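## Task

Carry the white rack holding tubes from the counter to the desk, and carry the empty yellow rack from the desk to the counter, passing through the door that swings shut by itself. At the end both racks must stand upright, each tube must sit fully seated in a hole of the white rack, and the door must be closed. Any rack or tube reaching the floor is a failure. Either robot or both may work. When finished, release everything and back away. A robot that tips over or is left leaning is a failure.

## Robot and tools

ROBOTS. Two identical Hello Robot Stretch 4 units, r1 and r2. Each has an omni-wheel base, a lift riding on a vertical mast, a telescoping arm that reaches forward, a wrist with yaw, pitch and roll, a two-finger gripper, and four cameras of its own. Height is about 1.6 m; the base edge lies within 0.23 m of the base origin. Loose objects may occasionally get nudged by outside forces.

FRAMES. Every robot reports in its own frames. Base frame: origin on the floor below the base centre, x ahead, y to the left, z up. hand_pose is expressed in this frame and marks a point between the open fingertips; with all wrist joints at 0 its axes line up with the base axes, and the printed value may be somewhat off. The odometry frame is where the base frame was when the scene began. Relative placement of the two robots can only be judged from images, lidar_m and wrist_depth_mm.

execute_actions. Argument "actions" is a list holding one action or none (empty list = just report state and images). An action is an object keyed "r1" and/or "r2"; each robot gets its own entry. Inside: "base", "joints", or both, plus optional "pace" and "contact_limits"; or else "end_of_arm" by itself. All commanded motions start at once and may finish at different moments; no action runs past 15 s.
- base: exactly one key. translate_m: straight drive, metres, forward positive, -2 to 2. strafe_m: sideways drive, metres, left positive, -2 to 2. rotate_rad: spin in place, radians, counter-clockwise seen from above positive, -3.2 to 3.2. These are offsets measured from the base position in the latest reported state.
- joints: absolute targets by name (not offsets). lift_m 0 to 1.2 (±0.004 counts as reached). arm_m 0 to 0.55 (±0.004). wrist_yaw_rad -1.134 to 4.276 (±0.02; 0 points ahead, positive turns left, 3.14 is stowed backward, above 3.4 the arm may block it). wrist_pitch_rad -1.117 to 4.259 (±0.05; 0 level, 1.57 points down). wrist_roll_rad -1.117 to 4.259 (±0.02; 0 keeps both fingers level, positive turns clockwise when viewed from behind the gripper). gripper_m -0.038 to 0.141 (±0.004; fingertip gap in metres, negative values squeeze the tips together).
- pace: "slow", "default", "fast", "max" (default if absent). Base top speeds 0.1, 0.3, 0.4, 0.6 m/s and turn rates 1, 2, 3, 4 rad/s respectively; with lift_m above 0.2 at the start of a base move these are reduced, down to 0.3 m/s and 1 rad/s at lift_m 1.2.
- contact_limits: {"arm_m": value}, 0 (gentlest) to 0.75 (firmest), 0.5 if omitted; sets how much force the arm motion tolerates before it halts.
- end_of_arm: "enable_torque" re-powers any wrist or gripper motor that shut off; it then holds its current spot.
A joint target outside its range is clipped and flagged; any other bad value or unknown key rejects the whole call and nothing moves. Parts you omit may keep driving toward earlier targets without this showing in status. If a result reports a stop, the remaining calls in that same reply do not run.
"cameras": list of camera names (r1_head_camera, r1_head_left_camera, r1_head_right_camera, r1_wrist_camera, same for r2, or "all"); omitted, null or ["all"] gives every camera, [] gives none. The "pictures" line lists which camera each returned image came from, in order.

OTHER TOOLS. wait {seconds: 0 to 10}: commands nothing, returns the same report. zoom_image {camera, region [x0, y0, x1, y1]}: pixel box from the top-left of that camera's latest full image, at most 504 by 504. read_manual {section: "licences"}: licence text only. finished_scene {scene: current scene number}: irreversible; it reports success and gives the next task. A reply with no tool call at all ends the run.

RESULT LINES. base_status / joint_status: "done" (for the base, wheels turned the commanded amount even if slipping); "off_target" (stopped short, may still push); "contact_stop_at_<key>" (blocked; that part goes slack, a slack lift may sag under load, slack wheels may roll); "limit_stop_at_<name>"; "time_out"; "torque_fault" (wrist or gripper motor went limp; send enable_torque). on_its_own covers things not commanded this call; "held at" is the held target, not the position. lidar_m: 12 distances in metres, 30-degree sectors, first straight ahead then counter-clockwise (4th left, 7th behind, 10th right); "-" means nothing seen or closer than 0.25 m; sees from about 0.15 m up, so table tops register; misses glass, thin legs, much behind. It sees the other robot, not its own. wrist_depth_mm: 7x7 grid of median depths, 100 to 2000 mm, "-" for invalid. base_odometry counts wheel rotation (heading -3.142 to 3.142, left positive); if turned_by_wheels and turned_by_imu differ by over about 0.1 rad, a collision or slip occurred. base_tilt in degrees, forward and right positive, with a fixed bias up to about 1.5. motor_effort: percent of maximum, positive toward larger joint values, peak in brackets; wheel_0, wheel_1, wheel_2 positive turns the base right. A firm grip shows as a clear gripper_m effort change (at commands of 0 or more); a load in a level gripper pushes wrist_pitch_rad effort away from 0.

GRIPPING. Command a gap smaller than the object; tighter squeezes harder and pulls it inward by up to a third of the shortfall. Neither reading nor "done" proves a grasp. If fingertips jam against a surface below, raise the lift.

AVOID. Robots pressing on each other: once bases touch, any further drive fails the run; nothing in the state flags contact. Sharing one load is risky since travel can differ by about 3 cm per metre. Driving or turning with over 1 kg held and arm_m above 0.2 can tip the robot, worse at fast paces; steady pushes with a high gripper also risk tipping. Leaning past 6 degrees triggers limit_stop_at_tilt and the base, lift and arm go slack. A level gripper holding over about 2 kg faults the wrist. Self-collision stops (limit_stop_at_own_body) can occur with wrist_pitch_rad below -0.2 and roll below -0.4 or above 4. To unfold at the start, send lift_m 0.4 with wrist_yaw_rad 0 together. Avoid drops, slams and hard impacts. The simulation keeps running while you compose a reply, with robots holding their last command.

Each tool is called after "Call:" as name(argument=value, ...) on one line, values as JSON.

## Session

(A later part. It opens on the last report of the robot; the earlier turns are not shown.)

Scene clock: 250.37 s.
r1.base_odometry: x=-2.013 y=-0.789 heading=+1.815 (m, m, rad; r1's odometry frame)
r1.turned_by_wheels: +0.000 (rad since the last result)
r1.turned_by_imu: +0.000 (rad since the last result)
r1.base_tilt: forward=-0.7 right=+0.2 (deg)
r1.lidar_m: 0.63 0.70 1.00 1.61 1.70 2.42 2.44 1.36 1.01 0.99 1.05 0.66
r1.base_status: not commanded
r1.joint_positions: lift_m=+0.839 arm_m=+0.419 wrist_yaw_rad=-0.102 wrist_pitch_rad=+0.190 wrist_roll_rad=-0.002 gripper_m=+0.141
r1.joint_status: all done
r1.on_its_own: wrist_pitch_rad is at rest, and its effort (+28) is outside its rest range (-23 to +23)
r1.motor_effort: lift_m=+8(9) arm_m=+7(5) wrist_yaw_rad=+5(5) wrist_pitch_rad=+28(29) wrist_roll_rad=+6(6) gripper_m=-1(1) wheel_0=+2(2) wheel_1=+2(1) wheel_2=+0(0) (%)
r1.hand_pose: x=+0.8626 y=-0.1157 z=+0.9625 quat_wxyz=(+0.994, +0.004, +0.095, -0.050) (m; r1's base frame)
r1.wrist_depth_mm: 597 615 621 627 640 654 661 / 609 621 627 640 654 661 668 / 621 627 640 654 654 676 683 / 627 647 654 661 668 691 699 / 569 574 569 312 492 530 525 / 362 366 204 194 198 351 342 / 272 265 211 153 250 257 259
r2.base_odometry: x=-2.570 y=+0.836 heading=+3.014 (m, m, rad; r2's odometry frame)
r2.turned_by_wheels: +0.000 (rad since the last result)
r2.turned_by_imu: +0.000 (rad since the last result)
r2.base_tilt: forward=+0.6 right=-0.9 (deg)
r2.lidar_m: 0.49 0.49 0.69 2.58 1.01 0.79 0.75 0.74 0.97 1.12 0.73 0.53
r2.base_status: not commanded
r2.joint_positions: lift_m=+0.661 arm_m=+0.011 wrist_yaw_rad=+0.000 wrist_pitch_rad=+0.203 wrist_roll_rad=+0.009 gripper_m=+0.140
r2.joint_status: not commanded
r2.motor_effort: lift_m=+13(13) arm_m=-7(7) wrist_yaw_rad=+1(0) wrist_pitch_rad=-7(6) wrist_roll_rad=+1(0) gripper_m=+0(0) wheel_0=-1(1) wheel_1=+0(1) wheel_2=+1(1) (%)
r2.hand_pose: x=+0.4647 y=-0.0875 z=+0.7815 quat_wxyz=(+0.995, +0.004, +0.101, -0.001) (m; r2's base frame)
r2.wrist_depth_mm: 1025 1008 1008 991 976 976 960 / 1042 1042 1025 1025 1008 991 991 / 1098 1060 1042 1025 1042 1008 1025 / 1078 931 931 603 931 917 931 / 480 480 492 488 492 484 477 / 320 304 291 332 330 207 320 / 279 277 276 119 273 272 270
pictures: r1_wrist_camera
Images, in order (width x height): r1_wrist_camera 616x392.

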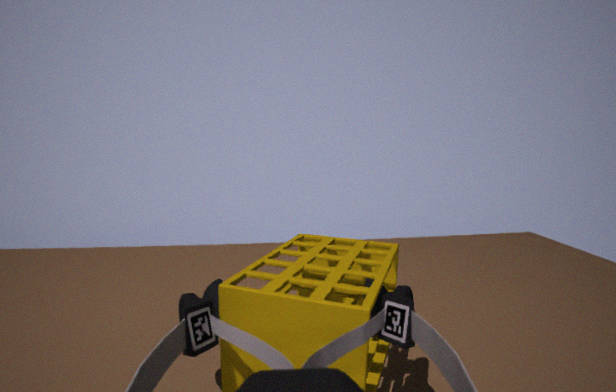

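Call:
execute_actions(actions=[{"r1":{"joints":{"lift_m":0.851,"wrist_yaw_rad":0,"arm_m":0.40},"base":{"translate_m":0.25},"pace":"slow"}}], cameras=[])

Call:
execute_actions(actions=[{"r1":{"joints":{"arm_m":0.52},"contact_limits":{"arm_m":0.2},"pace":"slow"}}], cameras=["r1_wrist_camera","r1_head_camera"])

Scene clock: 258.70 s.
r1.base_odometry: x=-2.074 y=-0.546 heading=+1.815 (m, m, rad; r1's odometry frame)
r1.turned_by_wheels: +0.000 (rad since the last result)
r1.turned_by_imu: -0.002 (rad since the last result)
r1.base_tilt: forward=-0.7 right=+0.2 (deg)
r1.lidar_m: 0.38 0.45 0.60 1.59 1.71 2.39 2.70 1.38 1.03 0.98 0.55 0.42
r1.base_status: done
r1.joint_positions: lift_m=+0.851 arm_m=+0.401 wrist_yaw_rad=+0.000 wrist_pitch_rad=+0.203 wrist_roll_rad=-0.001 gripper_m=+0.141
r1.joint_status: all done
r1.motor_effort: lift_m=+24(23) arm_m=-6(5) wrist_yaw_rad=+2(15) wrist_pitch_rad=-8(28) wrist_roll_rad=+2(7) gripper_m=-1(1) wheel_0=+2(5) wheel_1=+1(5) wheel_2=-2(6) (%)
r1.hand_pose: x=+0.8545 y=-0.0875 z=+0.9707 quat_wxyz=(+0.995, +0.000, +0.101, +0.000) (m; r1's base frame)
r1.wrist_depth_mm: 397 397 389 392 387 387 384 / 404 404 399 397 397 392 392 / 415 413 407 407 407 402 399 / 421 421 421 415 415 413 410 / 436 430 430 310 421 421 418 / 364 364 204 196 205 347 340 / 276 270 210 154 251 260 262
r2.base_odometry: x=-2.570 y=+0.836 heading=+3.014 (m, m, rad; r2's odometry frame)
r2.turned_by_wheels: +0.000 (rad since the last result)
r2.turned_by_imu: -0.001 (rad since the last result)
r2.base_tilt: forward=+0.5 right=-0.9 (deg)
r2.lidar_m: 0.48 0.48 0.67 2.57 1.00 0.79 0.74 0.73 0.99 1.11 0.73 0.54
r2.base_status: not commanded
r2.joint_positions: lift_m=+0.661 arm_m=+0.011 wrist_yaw_rad=+0.000 wrist_pitch_rad=+0.203 wrist_roll_rad=+0.009 gripper_m=+0.140
r2.joint_status: not commanded
r2.motor_effort: lift_m=+13(13) arm_m=-7(7) wrist_yaw_rad=+2(0) wrist_pitch_rad=-7(7) wrist_roll_rad=+0(1) gripper_m=+0(1) wheel_0=-2(2) wheel_1=-1(1) wheel_2=+1(1) (%)
r2.hand_pose: x=+0.4647 y=-0.0875 z=+0.7815 quat_wxyz=(+0.995, +0.004, +0.101, -0.001) (m; r2's base frame)
r2.wrist_depth_mm: 1025 991 1008 976 976 960 960 / 1042 1025 1025 1008 991 991 1008 / 1078 1060 1042 1042 1025 1008 1008 / 1098 931 931 603 931 917 917 / 477 488 488 492 488 484 480 / 319 304 291 332 329 207 320 / 279 277 276 119 273 273 271
pictures: none
No camera images: the call's "cameras" was empty. Leave "cameras" out to get every camera's image.

Scene clock: 261.17 s.
r1.base_odometry: x=-2.074 y=-0.547 heading=+1.814 (m, m, rad; r1's odometry frame)
r1.turned_by_wheels: -0.001 (rad since the last result)
r1.turned_by_imu: -0.002 (rad since the last result)
r1.base_tilt: forward=-0.7 right=+0.2 (deg)
r1.lidar_m: 0.39 0.43 0.62 1.58 1.70 2.38 2.70 1.39 1.01 1.00 0.54 0.41
r1.base_status: not commanded
r1.joint_positions: lift_m=+0.851 arm_m=+0.518 wrist_yaw_rad=-0.014 wrist_pitch_rad=+0.206 wrist_roll_rad=+0.000 gripper_m=+0.141
r1.joint_status: all done
r1.on_its_own: wrist_yaw_rad is at rest, and its effort (+41) is outside its rest range (-13 to +13)
r1.motor_effort: lift_m=+23(24) arm_m=+12(13) wrist_yaw_rad=+41(41) wrist_pitch_rad=-17(17) wrist_roll_rad=+1(2) gripper_m=-1(1) wheel_0=-1(1) wheel_1=-1(1) wheel_2=-10(10) (%)
r1.contact_limits: arm_m 0.2
r1.hand_pose: x=+0.9699 y=-0.0915 z=+0.9699 quat_wxyz=(+0.995, +0.001, +0.103, -0.007) (m; r1's base frame)
r1.wrist_depth_mm: 279 279 279 279 281 278 278 / 286 286 286 287 286 286 285 / 293 293 293 293 291 291 291 / 301 300 300 300 298 298 298 / 307 306 307 297 303 306 306 / 315 315 211 180 192 312 315 / 294 256 256 178 176 248 319
r2.base_odometry: x=-2.570 y=+0.836 heading=+3.014 (m, m, rad; r2's odometry frame)
r2.turned_by_wheels: +0.000 (rad since the last result)
r2.turned_by_imu: +0.000 (rad since the last result)
r2.base_tilt: forward=+0.6 right=-0.8 (deg)
r2.lidar_m: 0.47 0.49 0.68 2.56 1.04 0.78 0.74 0.75 0.98 1.11 0.75 0.53
r2.base_status: not commanded
r2.joint_positions: lift_m=+0.661 arm_m=+0.011 wrist_yaw_rad=+0.000 wrist_pitch_rad=+0.203 wrist_roll_rad=+0.009 gripper_m=+0.140
r2.joint_status: not commanded
r2.motor_effort: lift_m=+13(13) arm_m=-7(7) wrist_yaw_rad=-1(0) wrist_pitch_rad=-8(7) wrist_roll_rad=+1(1) gripper_m=-1(0) wheel_0=-1(2) wheel_1=-1(1) wheel_2=+0(1) (%)
r2.hand_pose: x=+0.4647 y=-0.0875 z=+0.7815 quat_wxyz=(+0.995, +0.004, +0.101, -0.001) (m; r2's base frame)
r2.wrist_depth_mm: 1025 1008 991 1008 960 976 960 / 1042 1042 1025 1025 1008 991 960 / 1078 1060 1042 1042 1042 1025 1025 / 1098 931 931 603 917 931 917 / 480 480 488 492 488 480 477 / 320 304 291 330 330 207 320 / 279 277 276 119 272 271 271
pictures: r1_head_camera, r1_wrist_camera
Images, in order (width x height): r1_head_camera 420x560, r1_wrist_camera 616x392.

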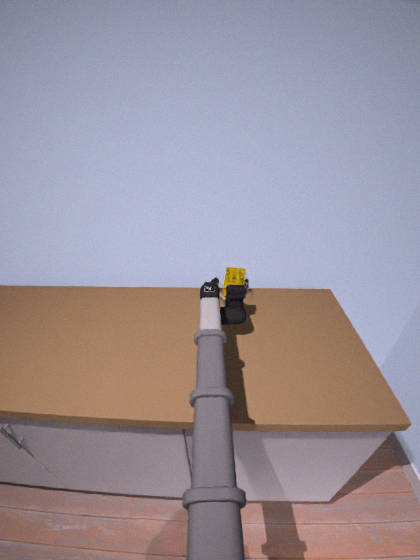

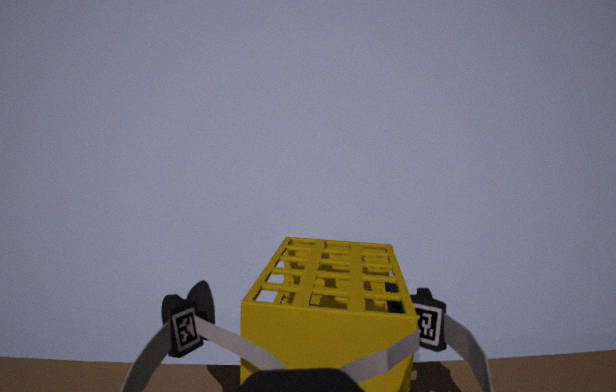

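Call:
execute_actions(actions=[{"r1":{"joints":{"arm_m":0.44},"pace":"slow"}}], cameras=["r1_wrist_camera"])

Call:
execute_actions(actions=[{"r1":{"base":{"strafe_m":-0.03},"pace":"slow"}}], cameras=["r1_wrist_camera"])

Scene clock: 269.40 s.
r1.base_odometry: x=-2.074 y=-0.546 heading=+1.815 (m, m, rad; r1's odometry frame)
r1.turned_by_wheels: +0.001 (rad since the last result)
r1.turned_by_imu: +0.000 (rad since the last result)
r1.base_tilt: forward=-0.7 right=+0.2 (deg)
r1.lidar_m: 0.39 0.42 0.62 1.60 1.68 2.40 2.71 1.38 1.03 1.00 0.54 0.39
r1.base_status: not commanded
r1.joint_positions: lift_m=+0.851 arm_m=+0.441 wrist_yaw_rad=+0.000 wrist_pitch_rad=+0.203 wrist_roll_rad=+0.000 gripper_m=+0.141
r1.joint_status: all done
r1.motor_effort: lift_m=+24(24) arm_m=-6(12) wrist_yaw_rad=+0(41) wrist_pitch_rad=-10(17) wrist_roll_rad=+1(2) gripper_m=-1(3) wheel_0=-1(1) wheel_1=+0(0) wheel_2=-2(10) (%)
r1.hand_pose: x=+0.8945 y=-0.0874 z=+0.9705 quat_wxyz=(+0.995, +0.000, +0.101, +0.000) (m; r1's base frame)
r1.wrist_depth_mm: 355 355 353 351 349 345 343 / 364 364 362 359 355 355 351 / 375 373 368 368 364 364 362 / 382 379 379 375 370 370 368 / 392 387 387 382 282 377 377 / 399 319 392 238 202 293 384 / 274 262 257 154 209 258 260
r2.base_odometry: x=-2.570 y=+0.836 heading=+3.014 (m, m, rad; r2's odometry frame)
r2.turned_by_wheels: +0.000 (rad since the last result)
r2.turned_by_imu: -0.001 (rad since the last result)
r2.base_tilt: forward=+0.6 right=-0.8 (deg)
r2.lidar_m: 0.47 0.49 0.67 2.58 1.01 0.80 0.75 0.73 0.97 1.13 0.72 0.51
r2.base_status: not commanded
r2.joint_positions: lift_m=+0.661 arm_m=+0.011 wrist_yaw_rad=+0.000 wrist_pitch_rad=+0.203 wrist_roll_rad=+0.009 gripper_m=+0.140
r2.joint_status: not commanded
r2.motor_effort: lift_m=+13(13) arm_m=-7(7) wrist_yaw_rad=-1(0) wrist_pitch_rad=-8(7) wrist_roll_rad=+1(0) gripper_m=+0(0) wheel_0=-1(2) wheel_1=-1(0) wheel_2=+1(1) (%)
r2.hand_pose: x=+0.4647 y=-0.0875 z=+0.7815 quat_wxyz=(+0.995, +0.004, +0.101, -0.001) (m; r2's base frame)
r2.wrist_depth_mm: 1025 1008 1025 991 991 976 976 / 1042 1060 1042 1025 1008 991 991 / 1060 1060 1060 1042 1025 1025 1025 / 1118 931 917 603 917 917 917 / 477 484 488 492 488 484 477 / 319 304 293 332 329 207 320 / 279 276 276 119 273 271 270
pictures: r1_wrist_camera
Images, in order (width x height): r1_wrist_camera 616x392.

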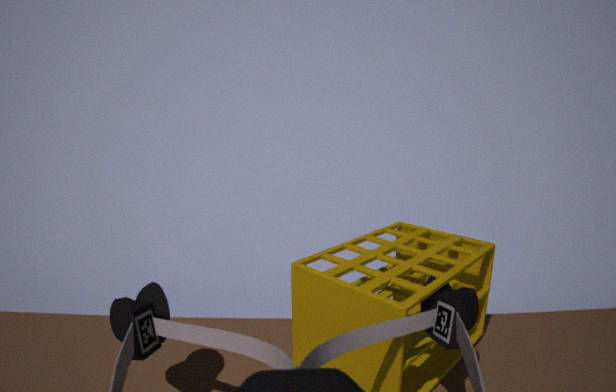

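Scene clock: 270.70 s.
r1.base_odometry: x=-2.045 y=-0.539 heading=+1.815 (m, m, rad; r1's odometry frame)
r1.turned_by_wheels: +0.000 (rad since the last result)
r1.turned_by_imu: +0.000 (rad since the last result)
r1.base_tilt: forward=-0.6 right=+0.1 (deg)
r1.lidar_m: 0.37 0.44 0.59 1.62 1.71 2.44 2.70 1.34 1.00 0.97 0.54 0.40
r1.base_status: done
r1.joint_positions: lift_m=+0.851 arm_m=+0.441 wrist_yaw_rad=+0.000 wrist_pitch_rad=+0.203 wrist_roll_rad=+0.000 gripper_m=+0.141
r1.joint_status: not commanded
r1.motor_effort: lift_m=+23(23) arm_m=-6(6) wrist_yaw_rad=+0(0) wrist_pitch_rad=-10(11) wrist_roll_rad=+1(1) gripper_m=-1(1) wheel_0=+2(6) wheel_1=-2(6) wheel_2=+0(2) (%)
r1.hand_pose: x=+0.8945 y=-0.0874 z=+0.9705 quat_wxyz=(+0.995, +0.000, +0.101, +0.000) (m; r1's base frame)
r1.wrist_depth_mm: 353 353 353 349 347 347 343 / 362 359 359 355 355 353 351 / 373 368 368 366 364 362 357 / 379 377 377 375 370 368 368 / 392 389 387 382 283 375 375 / 397 320 392 238 201 294 382 / 273 262 257 155 208 257 260
r2.base_odometry: x=-2.570 y=+0.836 heading=+3.014 (m, m, rad; r2's odometry frame)
r2.turned_by_wheels: +0.000 (rad since the last result)
r2.turned_by_imu: +0.000 (rad since the last result)
r2.base_tilt: forward=+0.6 right=-0.8 (deg)
r2.lidar_m: 0.47 0.48 0.67 2.57 0.98 0.79 0.75 0.73 0.99 1.13 0.72 0.53
r2.base_status: not commanded
r2.joint_positions: lift_m=+0.661 arm_m=+0.011 wrist_yaw_rad=+0.000 wrist_pitch_rad=+0.203 wrist_roll_rad=+0.009 gripper_m=+0.140
r2.joint_status: not commanded
r2.motor_effort: lift_m=+13(13) arm_m=-7(7) wrist_yaw_rad=+1(0) wrist_pitch_rad=-7(7) wrist_roll_rad=+1(1) gripper_m=-2(1) wheel_0=-1(2) wheel_1=-1(1) wheel_2=+0(1) (%)
r2.hand_pose: x=+0.4647 y=-0.0875 z=+0.7815 quat_wxyz=(+0.995, +0.004, +0.101, -0.001) (m; r2's base frame)
r2.wrist_depth_mm: 1025 1008 991 991 991 960 960 / 1042 1025 1025 1025 1008 976 991 / 1078 1060 1042 1078 1025 1008 1025 / 1098 946 931 603 917 931 931 / 477 484 488 492 488 480 477 / 320 304 290 332 330 207 320 / 279 277 276 119 273 271 271
pictures: r1_wrist_camera
Images, in order (width x height): r1_wrist_camera 616x392.

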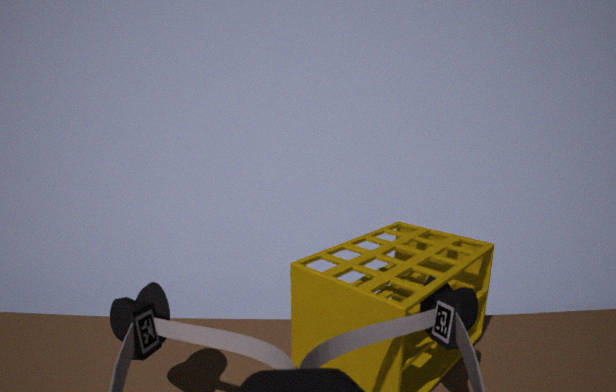

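Call:
execute_actions(actions=[{"r1":{"joints":{"lift_m":0.814,"wrist_pitch_rad":0.08},"pace":"slow"}}], cameras=["r1_wrist_camera"])

Call:
execute_actions(actions=[{"r1":{"base":{"strafe_m":-0.03},"joints":{"arm_m":0.425}}}], cameras=["r1_wrist_camera"])

Scene clock: 276.60 s.
r1.base_odometry: x=-2.045 y=-0.539 heading=+1.815 (m, m, rad; r1's odometry frame)
r1.turned_by_wheels: +0.000 (rad since the last result)
r1.turned_by_imu: -0.001 (rad since the last result)
r1.base_tilt: forward=-0.7 right=+0.1 (deg)
r1.lidar_m: 0.39 0.43 0.59 1.63 1.72 2.44 2.70 1.34 1.00 0.98 0.57 0.41
r1.base_status: not commanded
r1.joint_positions: lift_m=+0.814 arm_m=+0.441 wrist_yaw_rad=+0.000 wrist_pitch_rad=+0.080 wrist_roll_rad=+0.000 gripper_m=+0.141
r1.joint_status: all done
r1.motor_effort: lift_m=+12(21) arm_m=-6(6) wrist_yaw_rad=+0(1) wrist_pitch_rad=-1(14) wrist_roll_rad=+1(1) gripper_m=-1(3) wheel_0=+2(2) wheel_1=-2(2) wheel_2=+0(0) (%)
r1.hand_pose: x=+0.8995 y=-0.0875 z=+0.9697 quat_wxyz=(+0.999, +0.000, +0.040, +0.000) (m; r1's base frame)
r1.wrist_depth_mm: 375 377 373 370 368 366 364 / 379 377 375 373 370 368 366 / 382 377 377 373 370 370 366 / 384 379 377 375 373 370 368 / 387 382 379 377 306 370 370 / 387 382 379 241 199 289 370 / 289 274 267 154 208 265 270
r2.base_odometry: x=-2.570 y=+0.836 heading=+3.014 (m, m, rad; r2's odometry frame)
r2.turned_by_wheels: +0.000 (rad since the last result)
r2.turned_by_imu: -0.001 (rad since the last result)
r2.base_tilt: forward=+0.7 right=-0.9 (deg)
r2.lidar_m: 0.49 0.49 0.67 2.59 0.97 0.79 0.75 0.74 1.00 1.12 0.73 0.53
r2.base_status: not commanded
r2.joint_positions: lift_m=+0.661 arm_m=+0.011 wrist_yaw_rad=+0.000 wrist_pitch_rad=+0.203 wrist_roll_rad=+0.009 gripper_m=+0.140
r2.joint_status: not commanded
r2.motor_effort: lift_m=+13(13) arm_m=-7(7) wrist_yaw_rad=+1(1) wrist_pitch_rad=-7(7) wrist_roll_rad=+1(1) gripper_m=+0(0) wheel_0=-2(2) wheel_1=-1(1) wheel_2=+1(1) (%)
r2.hand_pose: x=+0.4647 y=-0.0875 z=+0.7815 quat_wxyz=(+0.995, +0.004, +0.101, -0.001) (m; r2's base frame)
r2.wrist_depth_mm: 1025 1008 1008 976 991 960 960 / 1060 1025 1025 1025 1008 1008 991 / 1078 1060 1060 1025 1025 1025 1008 / 1078 931 931 603 931 931 931 / 477 484 488 492 492 484 473 / 320 304 290 332 330 207 322 / 278 278 276 119 273 272 271
pictures: r1_wrist_camera
Images, in order (width x height): r1_wrist_camera 616x392.

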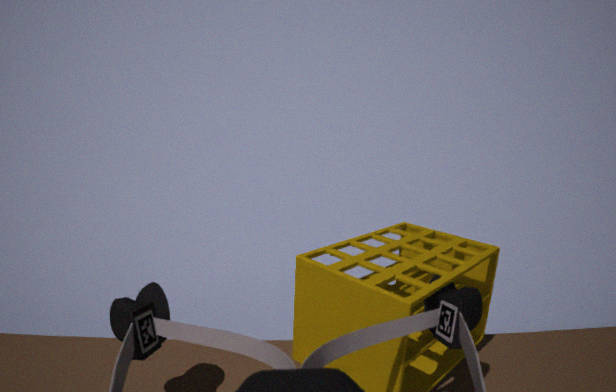

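Scene clock: 277.53 s.
r1.base_odometry: x=-2.015 y=-0.532 heading=+1.815 (m, m, rad; r1's odometry frame)
r1.turned_by_wheels: +0.000 (rad since the last result)
r1.turned_by_imu: +0.000 (rad since the last result)
r1.base_tilt: forward=-0.7 right=+0.1 (deg)
r1.lidar_m: 0.39 0.44 0.59 1.65 1.77 2.48 2.72 1.30 0.97 0.94 0.53 0.41
r1.base_status: done
r1.joint_positions: lift_m=+0.814 arm_m=+0.426 wrist_yaw_rad=+0.000 wrist_pitch_rad=+0.081 wrist_roll_rad=+0.000 gripper_m=+0.141
r1.joint_status: all done
r1.motor_effort: lift_m=+12(12) arm_m=-6(6) wrist_yaw_rad=-1(1) wrist_pitch_rad=-3(3) wrist_roll_rad=+1(1) gripper_m=-2(1) wheel_0=-1(9) wheel_1=+2(8) wheel_2=+0(2) (%)
r1.hand_pose: x=+0.8845 y=-0.0874 z=+0.9694 quat_wxyz=(+0.999, +0.000, +0.040, +0.000) (m; r1's base frame)
r1.wrist_depth_mm: 392 389 387 382 382 379 375 / 392 389 389 384 384 382 377 / 394 394 389 387 384 382 379 / 397 394 392 389 387 382 382 / 402 397 394 389 306 387 382 / 402 216 397 236 199 322 387 / 287 271 264 155 210 262 267
r2.base_odometry: x=-2.570 y=+0.836 heading=+3.014 (m, m, rad; r2's odometry frame)
r2.turned_by_wheels: +0.000 (rad since the last result)
r2.turned_by_imu: +0.000 (rad since the last result)
r2.base_tilt: forward=+0.6 right=-0.9 (deg)
r2.lidar_m: 0.48 0.52 0.69 2.59 1.00 0.78 0.75 0.75 0.97 1.12 0.72 0.53
r2.base_status: not commanded
r2.joint_positions: lift_m=+0.661 arm_m=+0.011 wrist_yaw_rad=+0.000 wrist_pitch_rad=+0.203 wrist_roll_rad=+0.009 gripper_m=+0.140
r2.joint_status: not commanded
r2.motor_effort: lift_m=+13(13) arm_m=-7(7) wrist_yaw_rad=+0(0) wrist_pitch_rad=-8(7) wrist_roll_rad=+1(1) gripper_m=+1(1) wheel_0=-2(2) wheel_1=-1(1) wheel_2=+1(1) (%)
r2.hand_pose: x=+0.4647 y=-0.0875 z=+0.7815 quat_wxyz=(+0.995, +0.004, +0.101, -0.001) (m; r2's base frame)
r2.wrist_depth_mm: 1008 1008 1008 976 976 960 960 / 1025 1042 1025 1008 1008 991 991 / 1098 1078 1060 1060 1042 1025 1008 / 1098 917 931 609 917 931 931 / 477 484 492 488 488 477 477 / 319 306 290 330 330 207 320 / 279 277 274 119 273 271 270
pictures: r1_wrist_camera
Images, in order (width x height): r1_wrist_camera 616x392.

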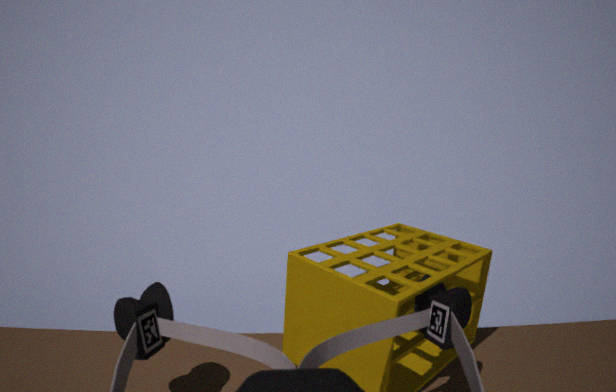

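Call:
execute_actions(actions=[{"r1":{"joints":{"arm_m":0.53},"contact_limits":{"arm_m":0.15},"pace":"slow"}}], cameras=["r1_wrist_camera"])

Call:
execute_actions(actions=[{"r1":{"base":{"strafe_m":-0.04},"pace":"slow"}}], cameras=["r1_wrist_camera"])

Scene clock: 283.37 s.
r1.base_odometry: x=-2.015 y=-0.532 heading=+1.814 (m, m, rad; r1's odometry frame)
r1.turned_by_wheels: -0.001 (rad since the last result)
r1.turned_by_imu: -0.002 (rad since the last result)
r1.base_tilt: forward=-0.8 right=+0.2 (deg)
r1.lidar_m: 0.37 0.43 0.61 1.65 1.75 2.52 2.71 1.30 0.99 0.94 0.55 0.41
r1.base_status: not commanded
r1.joint_positions: lift_m=+0.814 arm_m=+0.486 wrist_yaw_rad=-0.011 wrist_pitch_rad=+0.080 wrist_roll_rad=-0.001 gripper_m=+0.141
r1.joint_status: arm_m contact_stop (moved +0.060 of +0.104)
r1.on_its_own: arm_m is slack since a contact_stop (your +0.530 is given up); wrist_yaw_rad is at rest, and its effort (+32) is outside its rest range (-13 to +13)
r1.motor_effort: lift_m=+12(12) arm_m=+0(15) wrist_yaw_rad=+32(57) wrist_pitch_rad=-1(3) wrist_roll_rad=+3(3) gripper_m=-1(1) wheel_0=+2(2) wheel_1=+1(1) wheel_2=-9(11) (%)
r1.contact_limits: arm_m 0.15
r1.hand_pose: x=+0.9439 y=-0.0907 z=+0.9697 quat_wxyz=(+0.999, +0.000, +0.040, -0.006) (m; r1's base frame)
r1.wrist_depth_mm: 329 329 327 325 324 325 324 / 330 329 329 327 327 324 325 / 334 330 330 329 327 327 325 / 334 332 330 330 329 329 325 / 336 334 334 332 301 330 327 / 338 336 334 226 196 220 330 / 310 274 267 150 186 263 277
r2.base_odometry: x=-2.570 y=+0.836 heading=+3.014 (m, m, rad; r2's odometry frame)
r2.turned_by_wheels: +0.000 (rad since the last result)
r2.turned_by_imu: -0.001 (rad since the last result)
r2.base_tilt: forward=+0.6 right=-1.0 (deg)
r2.lidar_m: 0.48 0.50 0.68 2.58 1.00 0.77 0.73 0.74 0.98 1.11 0.73 0.53
r2.base_status: not commanded
r2.joint_positions: lift_m=+0.661 arm_m=+0.011 wrist_yaw_rad=+0.000 wrist_pitch_rad=+0.203 wrist_roll_rad=+0.009 gripper_m=+0.140
r2.joint_status: not commanded
r2.motor_effort: lift_m=+13(13) arm_m=-7(7) wrist_yaw_rad=+1(0) wrist_pitch_rad=-6(7) wrist_roll_rad=+0(0) gripper_m=-2(1) wheel_0=-2(1) wheel_1=-1(1) wheel_2=+1(1) (%)
r2.hand_pose: x=+0.4647 y=-0.0875 z=+0.7815 quat_wxyz=(+0.995, +0.004, +0.101, -0.001) (m; r2's base frame)
r2.wrist_depth_mm: 1025 1025 1008 1008 976 976 960 / 1042 1025 1025 1008 1008 991 991 / 1060 1060 1042 1042 1042 1025 991 / 1098 931 917 603 931 931 917 / 477 484 492 492 492 484 477 / 320 304 291 330 330 207 320 / 278 277 274 119 273 271 271
pictures: r1_wrist_camera
Images, in order (width x height): r1_wrist_camera 616x392.

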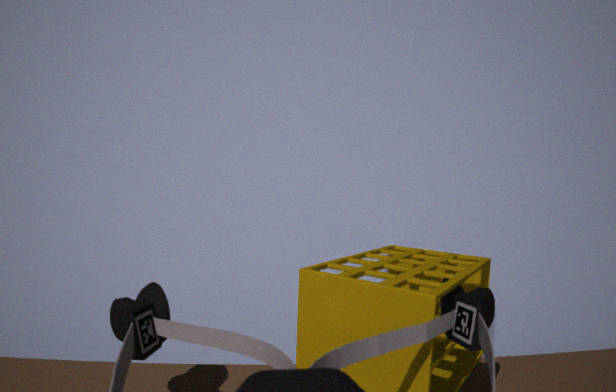

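not run: a stop came earlier in this reply.

Call:
execute_actions(actions=[{"r1":{"base":{"strafe_m":-0.05},"joints":{"arm_m":0.486},"pace":"slow"}}], cameras=["r1_wrist_camera","r1_head_camera"])

Scene clock: 286.77 s.
r1.base_odometry: x=-1.967 y=-0.520 heading=+1.814 (m, m, rad; r1's odometry frame)
r1.turned_by_wheels: +0.000 (rad since the last result)
r1.turned_by_imu: -0.001 (rad since the last result)
r1.base_tilt: forward=-0.7 right=+0.1 (deg)
r1.lidar_m: 0.39 0.43 0.60 1.71 1.82 2.56 2.70 1.20 0.90 0.89 0.51 0.39
r1.base_status: done
r1.joint_positions: lift_m=+0.814 arm_m=+0.486 wrist_yaw_rad=-0.007 wrist_pitch_rad=+0.080 wrist_roll_rad=-0.001 gripper_m=+0.141
r1.joint_status: all done
r1.on_its_own: wrist_yaw_rad is at rest, and its effort (+21) is outside its rest range (-13 to +13)
r1.motor_effort: lift_m=+12(12) arm_m=-1(0) wrist_yaw_rad=+21(33) wrist_pitch_rad=-1(2) wrist_roll_rad=+3(3) gripper_m=+0(1) wheel_0=+3(8) wheel_1=-1(3) wheel_2=-6(4) (%)
r1.hand_pose: x=+0.9440 y=-0.0895 z=+0.9696 quat_wxyz=(+0.999, +0.000, +0.040, -0.004) (m; r1's base frame)
r1.wrist_depth_mm: 329 327 325 324 322 320 320 / 329 329 327 325 324 322 320 / 329 329 329 327 325 324 322 / 332 330 330 329 327 325 324 / 334 332 330 329 327 327 325 / 334 336 332 200 189 329 327 / 307 264 267 149 186 266 329
r2.base_odometry: x=-2.570 y=+0.836 heading=+3.014 (m, m, rad; r2's odometry frame)
r2.turned_by_wheels: +0.000 (rad since the last result)
r2.turned_by_imu: -0.001 (rad since the last result)
r2.base_tilt: forward=+0.6 right=-0.9 (deg)
r2.lidar_m: 0.48 0.50 0.67 2.57 0.97 0.79 0.75 0.75 0.99 1.13 0.72 0.55
r2.base_status: not commanded
r2.joint_positions: lift_m=+0.661 arm_m=+0.011 wrist_yaw_rad=+0.000 wrist_pitch_rad=+0.203 wrist_roll_rad=+0.009 gripper_m=+0.140
r2.joint_status: not commanded
r2.motor_effort: lift_m=+13(13) arm_m=-7(7) wrist_yaw_rad=+1(0) wrist_pitch_rad=-7(7) wrist_roll_rad=+0(1) gripper_m=+0(1) wheel_0=-2(2) wheel_1=-1(1) wheel_2=+1(1) (%)
r2.hand_pose: x=+0.4647 y=-0.0875 z=+0.7815 quat_wxyz=(+0.995, +0.004, +0.101, -0.001) (m; r2's base frame)
r2.wrist_depth_mm: 1025 1008 1008 991 976 976 960 / 1042 1025 1025 1008 991 991 991 / 1060 1060 1060 1042 1025 1025 1008 / 1098 931 931 603 917 931 917 / 480 484 488 488 492 484 480 / 320 304 290 330 329 208 320 / 279 277 276 119 272 272 271
pictures: r1_head_camera, r1_wrist_camera
Images, in order (width x height): r1_head_camera 420x560, r1_wrist_camera 616x392.

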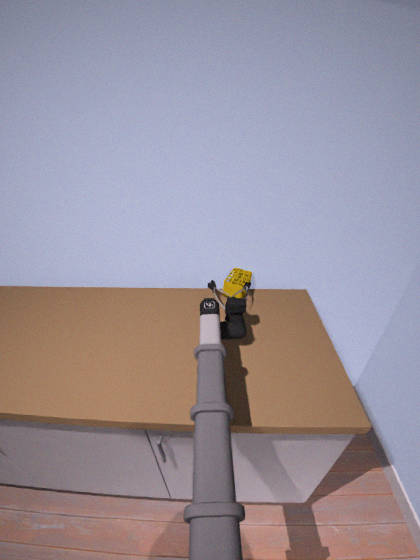

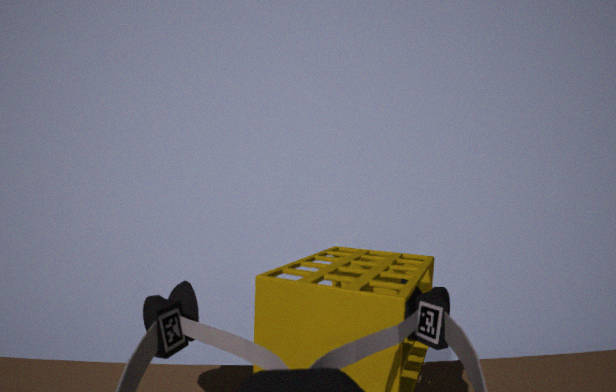

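Progress; more.

Call:
execute_actions(actions=[{"r1":{"base":{"strafe_m":-0.04},"joints":{"arm_m":0.495},"pace":"slow"}}], cameras=["r1_wrist_camera"])

Scene clock: 289.97 s.
r1.base_odometry: x=-1.928 y=-0.511 heading=+1.814 (m, m, rad; r1's odometry frame)
r1.turned_by_wheels: +0.000 (rad since the last result)
r1.turned_by_imu: -0.001 (rad since the last result)
r1.base_tilt: forward=-0.8 right=+0.1 (deg)
r1.lidar_m: 0.38 0.39 0.59 1.74 1.86 2.61 2.71 1.16 0.87 0.85 0.92 0.40
r1.base_status: done
r1.joint_positions: lift_m=+0.814 arm_m=+0.493 wrist_yaw_rad=-0.004 wrist_pitch_rad=+0.081 wrist_roll_rad=-0.001 gripper_m=+0.141
r1.joint_status: all done
r1.motor_effort: lift_m=+12(12) arm_m=+9(11) wrist_yaw_rad=+11(26) wrist_pitch_rad=-3(3) wrist_roll_rad=+3(4) gripper_m=-1(1) wheel_0=+3(8) wheel_1=+0(7) wheel_2=-6(4) (%)
r1.hand_pose: x=+0.9516 y=-0.0885 z=+0.9694 quat_wxyz=(+0.999, +0.000, +0.040, -0.002) (m; r1's base frame)
r1.wrist_depth_mm: 319 319 315 314 312 312 309 / 322 319 319 315 315 312 310 / 324 320 319 317 315 314 312 / 324 322 320 319 317 314 314 / 325 325 322 320 319 317 315 / 327 325 195 187 196 317 319 / 329 294 196 168 254 264 317
r2.base_odometry: x=-2.570 y=+0.836 heading=+3.014 (m, m, rad; r2's odometry frame)
r2.turned_by_wheels: +0.000 (rad since the last result)
r2.turned_by_imu: -0.001 (rad since the last result)
r2.base_tilt: forward=+0.7 right=-0.9 (deg)
r2.lidar_m: 0.48 0.49 0.68 2.59 1.00 0.79 0.73 0.73 0.95 1.13 0.72 0.53
r2.base_status: not commanded
r2.joint_positions: lift_m=+0.661 arm_m=+0.011 wrist_yaw_rad=+0.000 wrist_pitch_rad=+0.203 wrist_roll_rad=+0.009 gripper_m=+0.140
r2.joint_status: not commanded
r2.motor_effort: lift_m=+13(13) arm_m=-7(7) wrist_yaw_rad=+1(2) wrist_pitch_rad=-7(7) wrist_roll_rad=+1(1) gripper_m=+0(1) wheel_0=-2(2) wheel_1=-1(1) wheel_2=+1(1) (%)
r2.hand_pose: x=+0.4647 y=-0.0875 z=+0.7815 quat_wxyz=(+0.995, +0.004, +0.101, -0.001) (m; r2's base frame)
r2.wrist_depth_mm: 1008 1008 1008 991 976 976 960 / 1042 1042 1025 1008 991 991 976 / 1078 1078 1060 1042 1042 1025 1008 / 1098 931 917 603 917 931 917 / 477 484 488 488 488 484 477 / 319 304 291 332 329 207 320 / 279 277 274 119 273 271 271
pictures: r1_wrist_camera
Images, in order (width x height): r1_wrist_camera 616x392.

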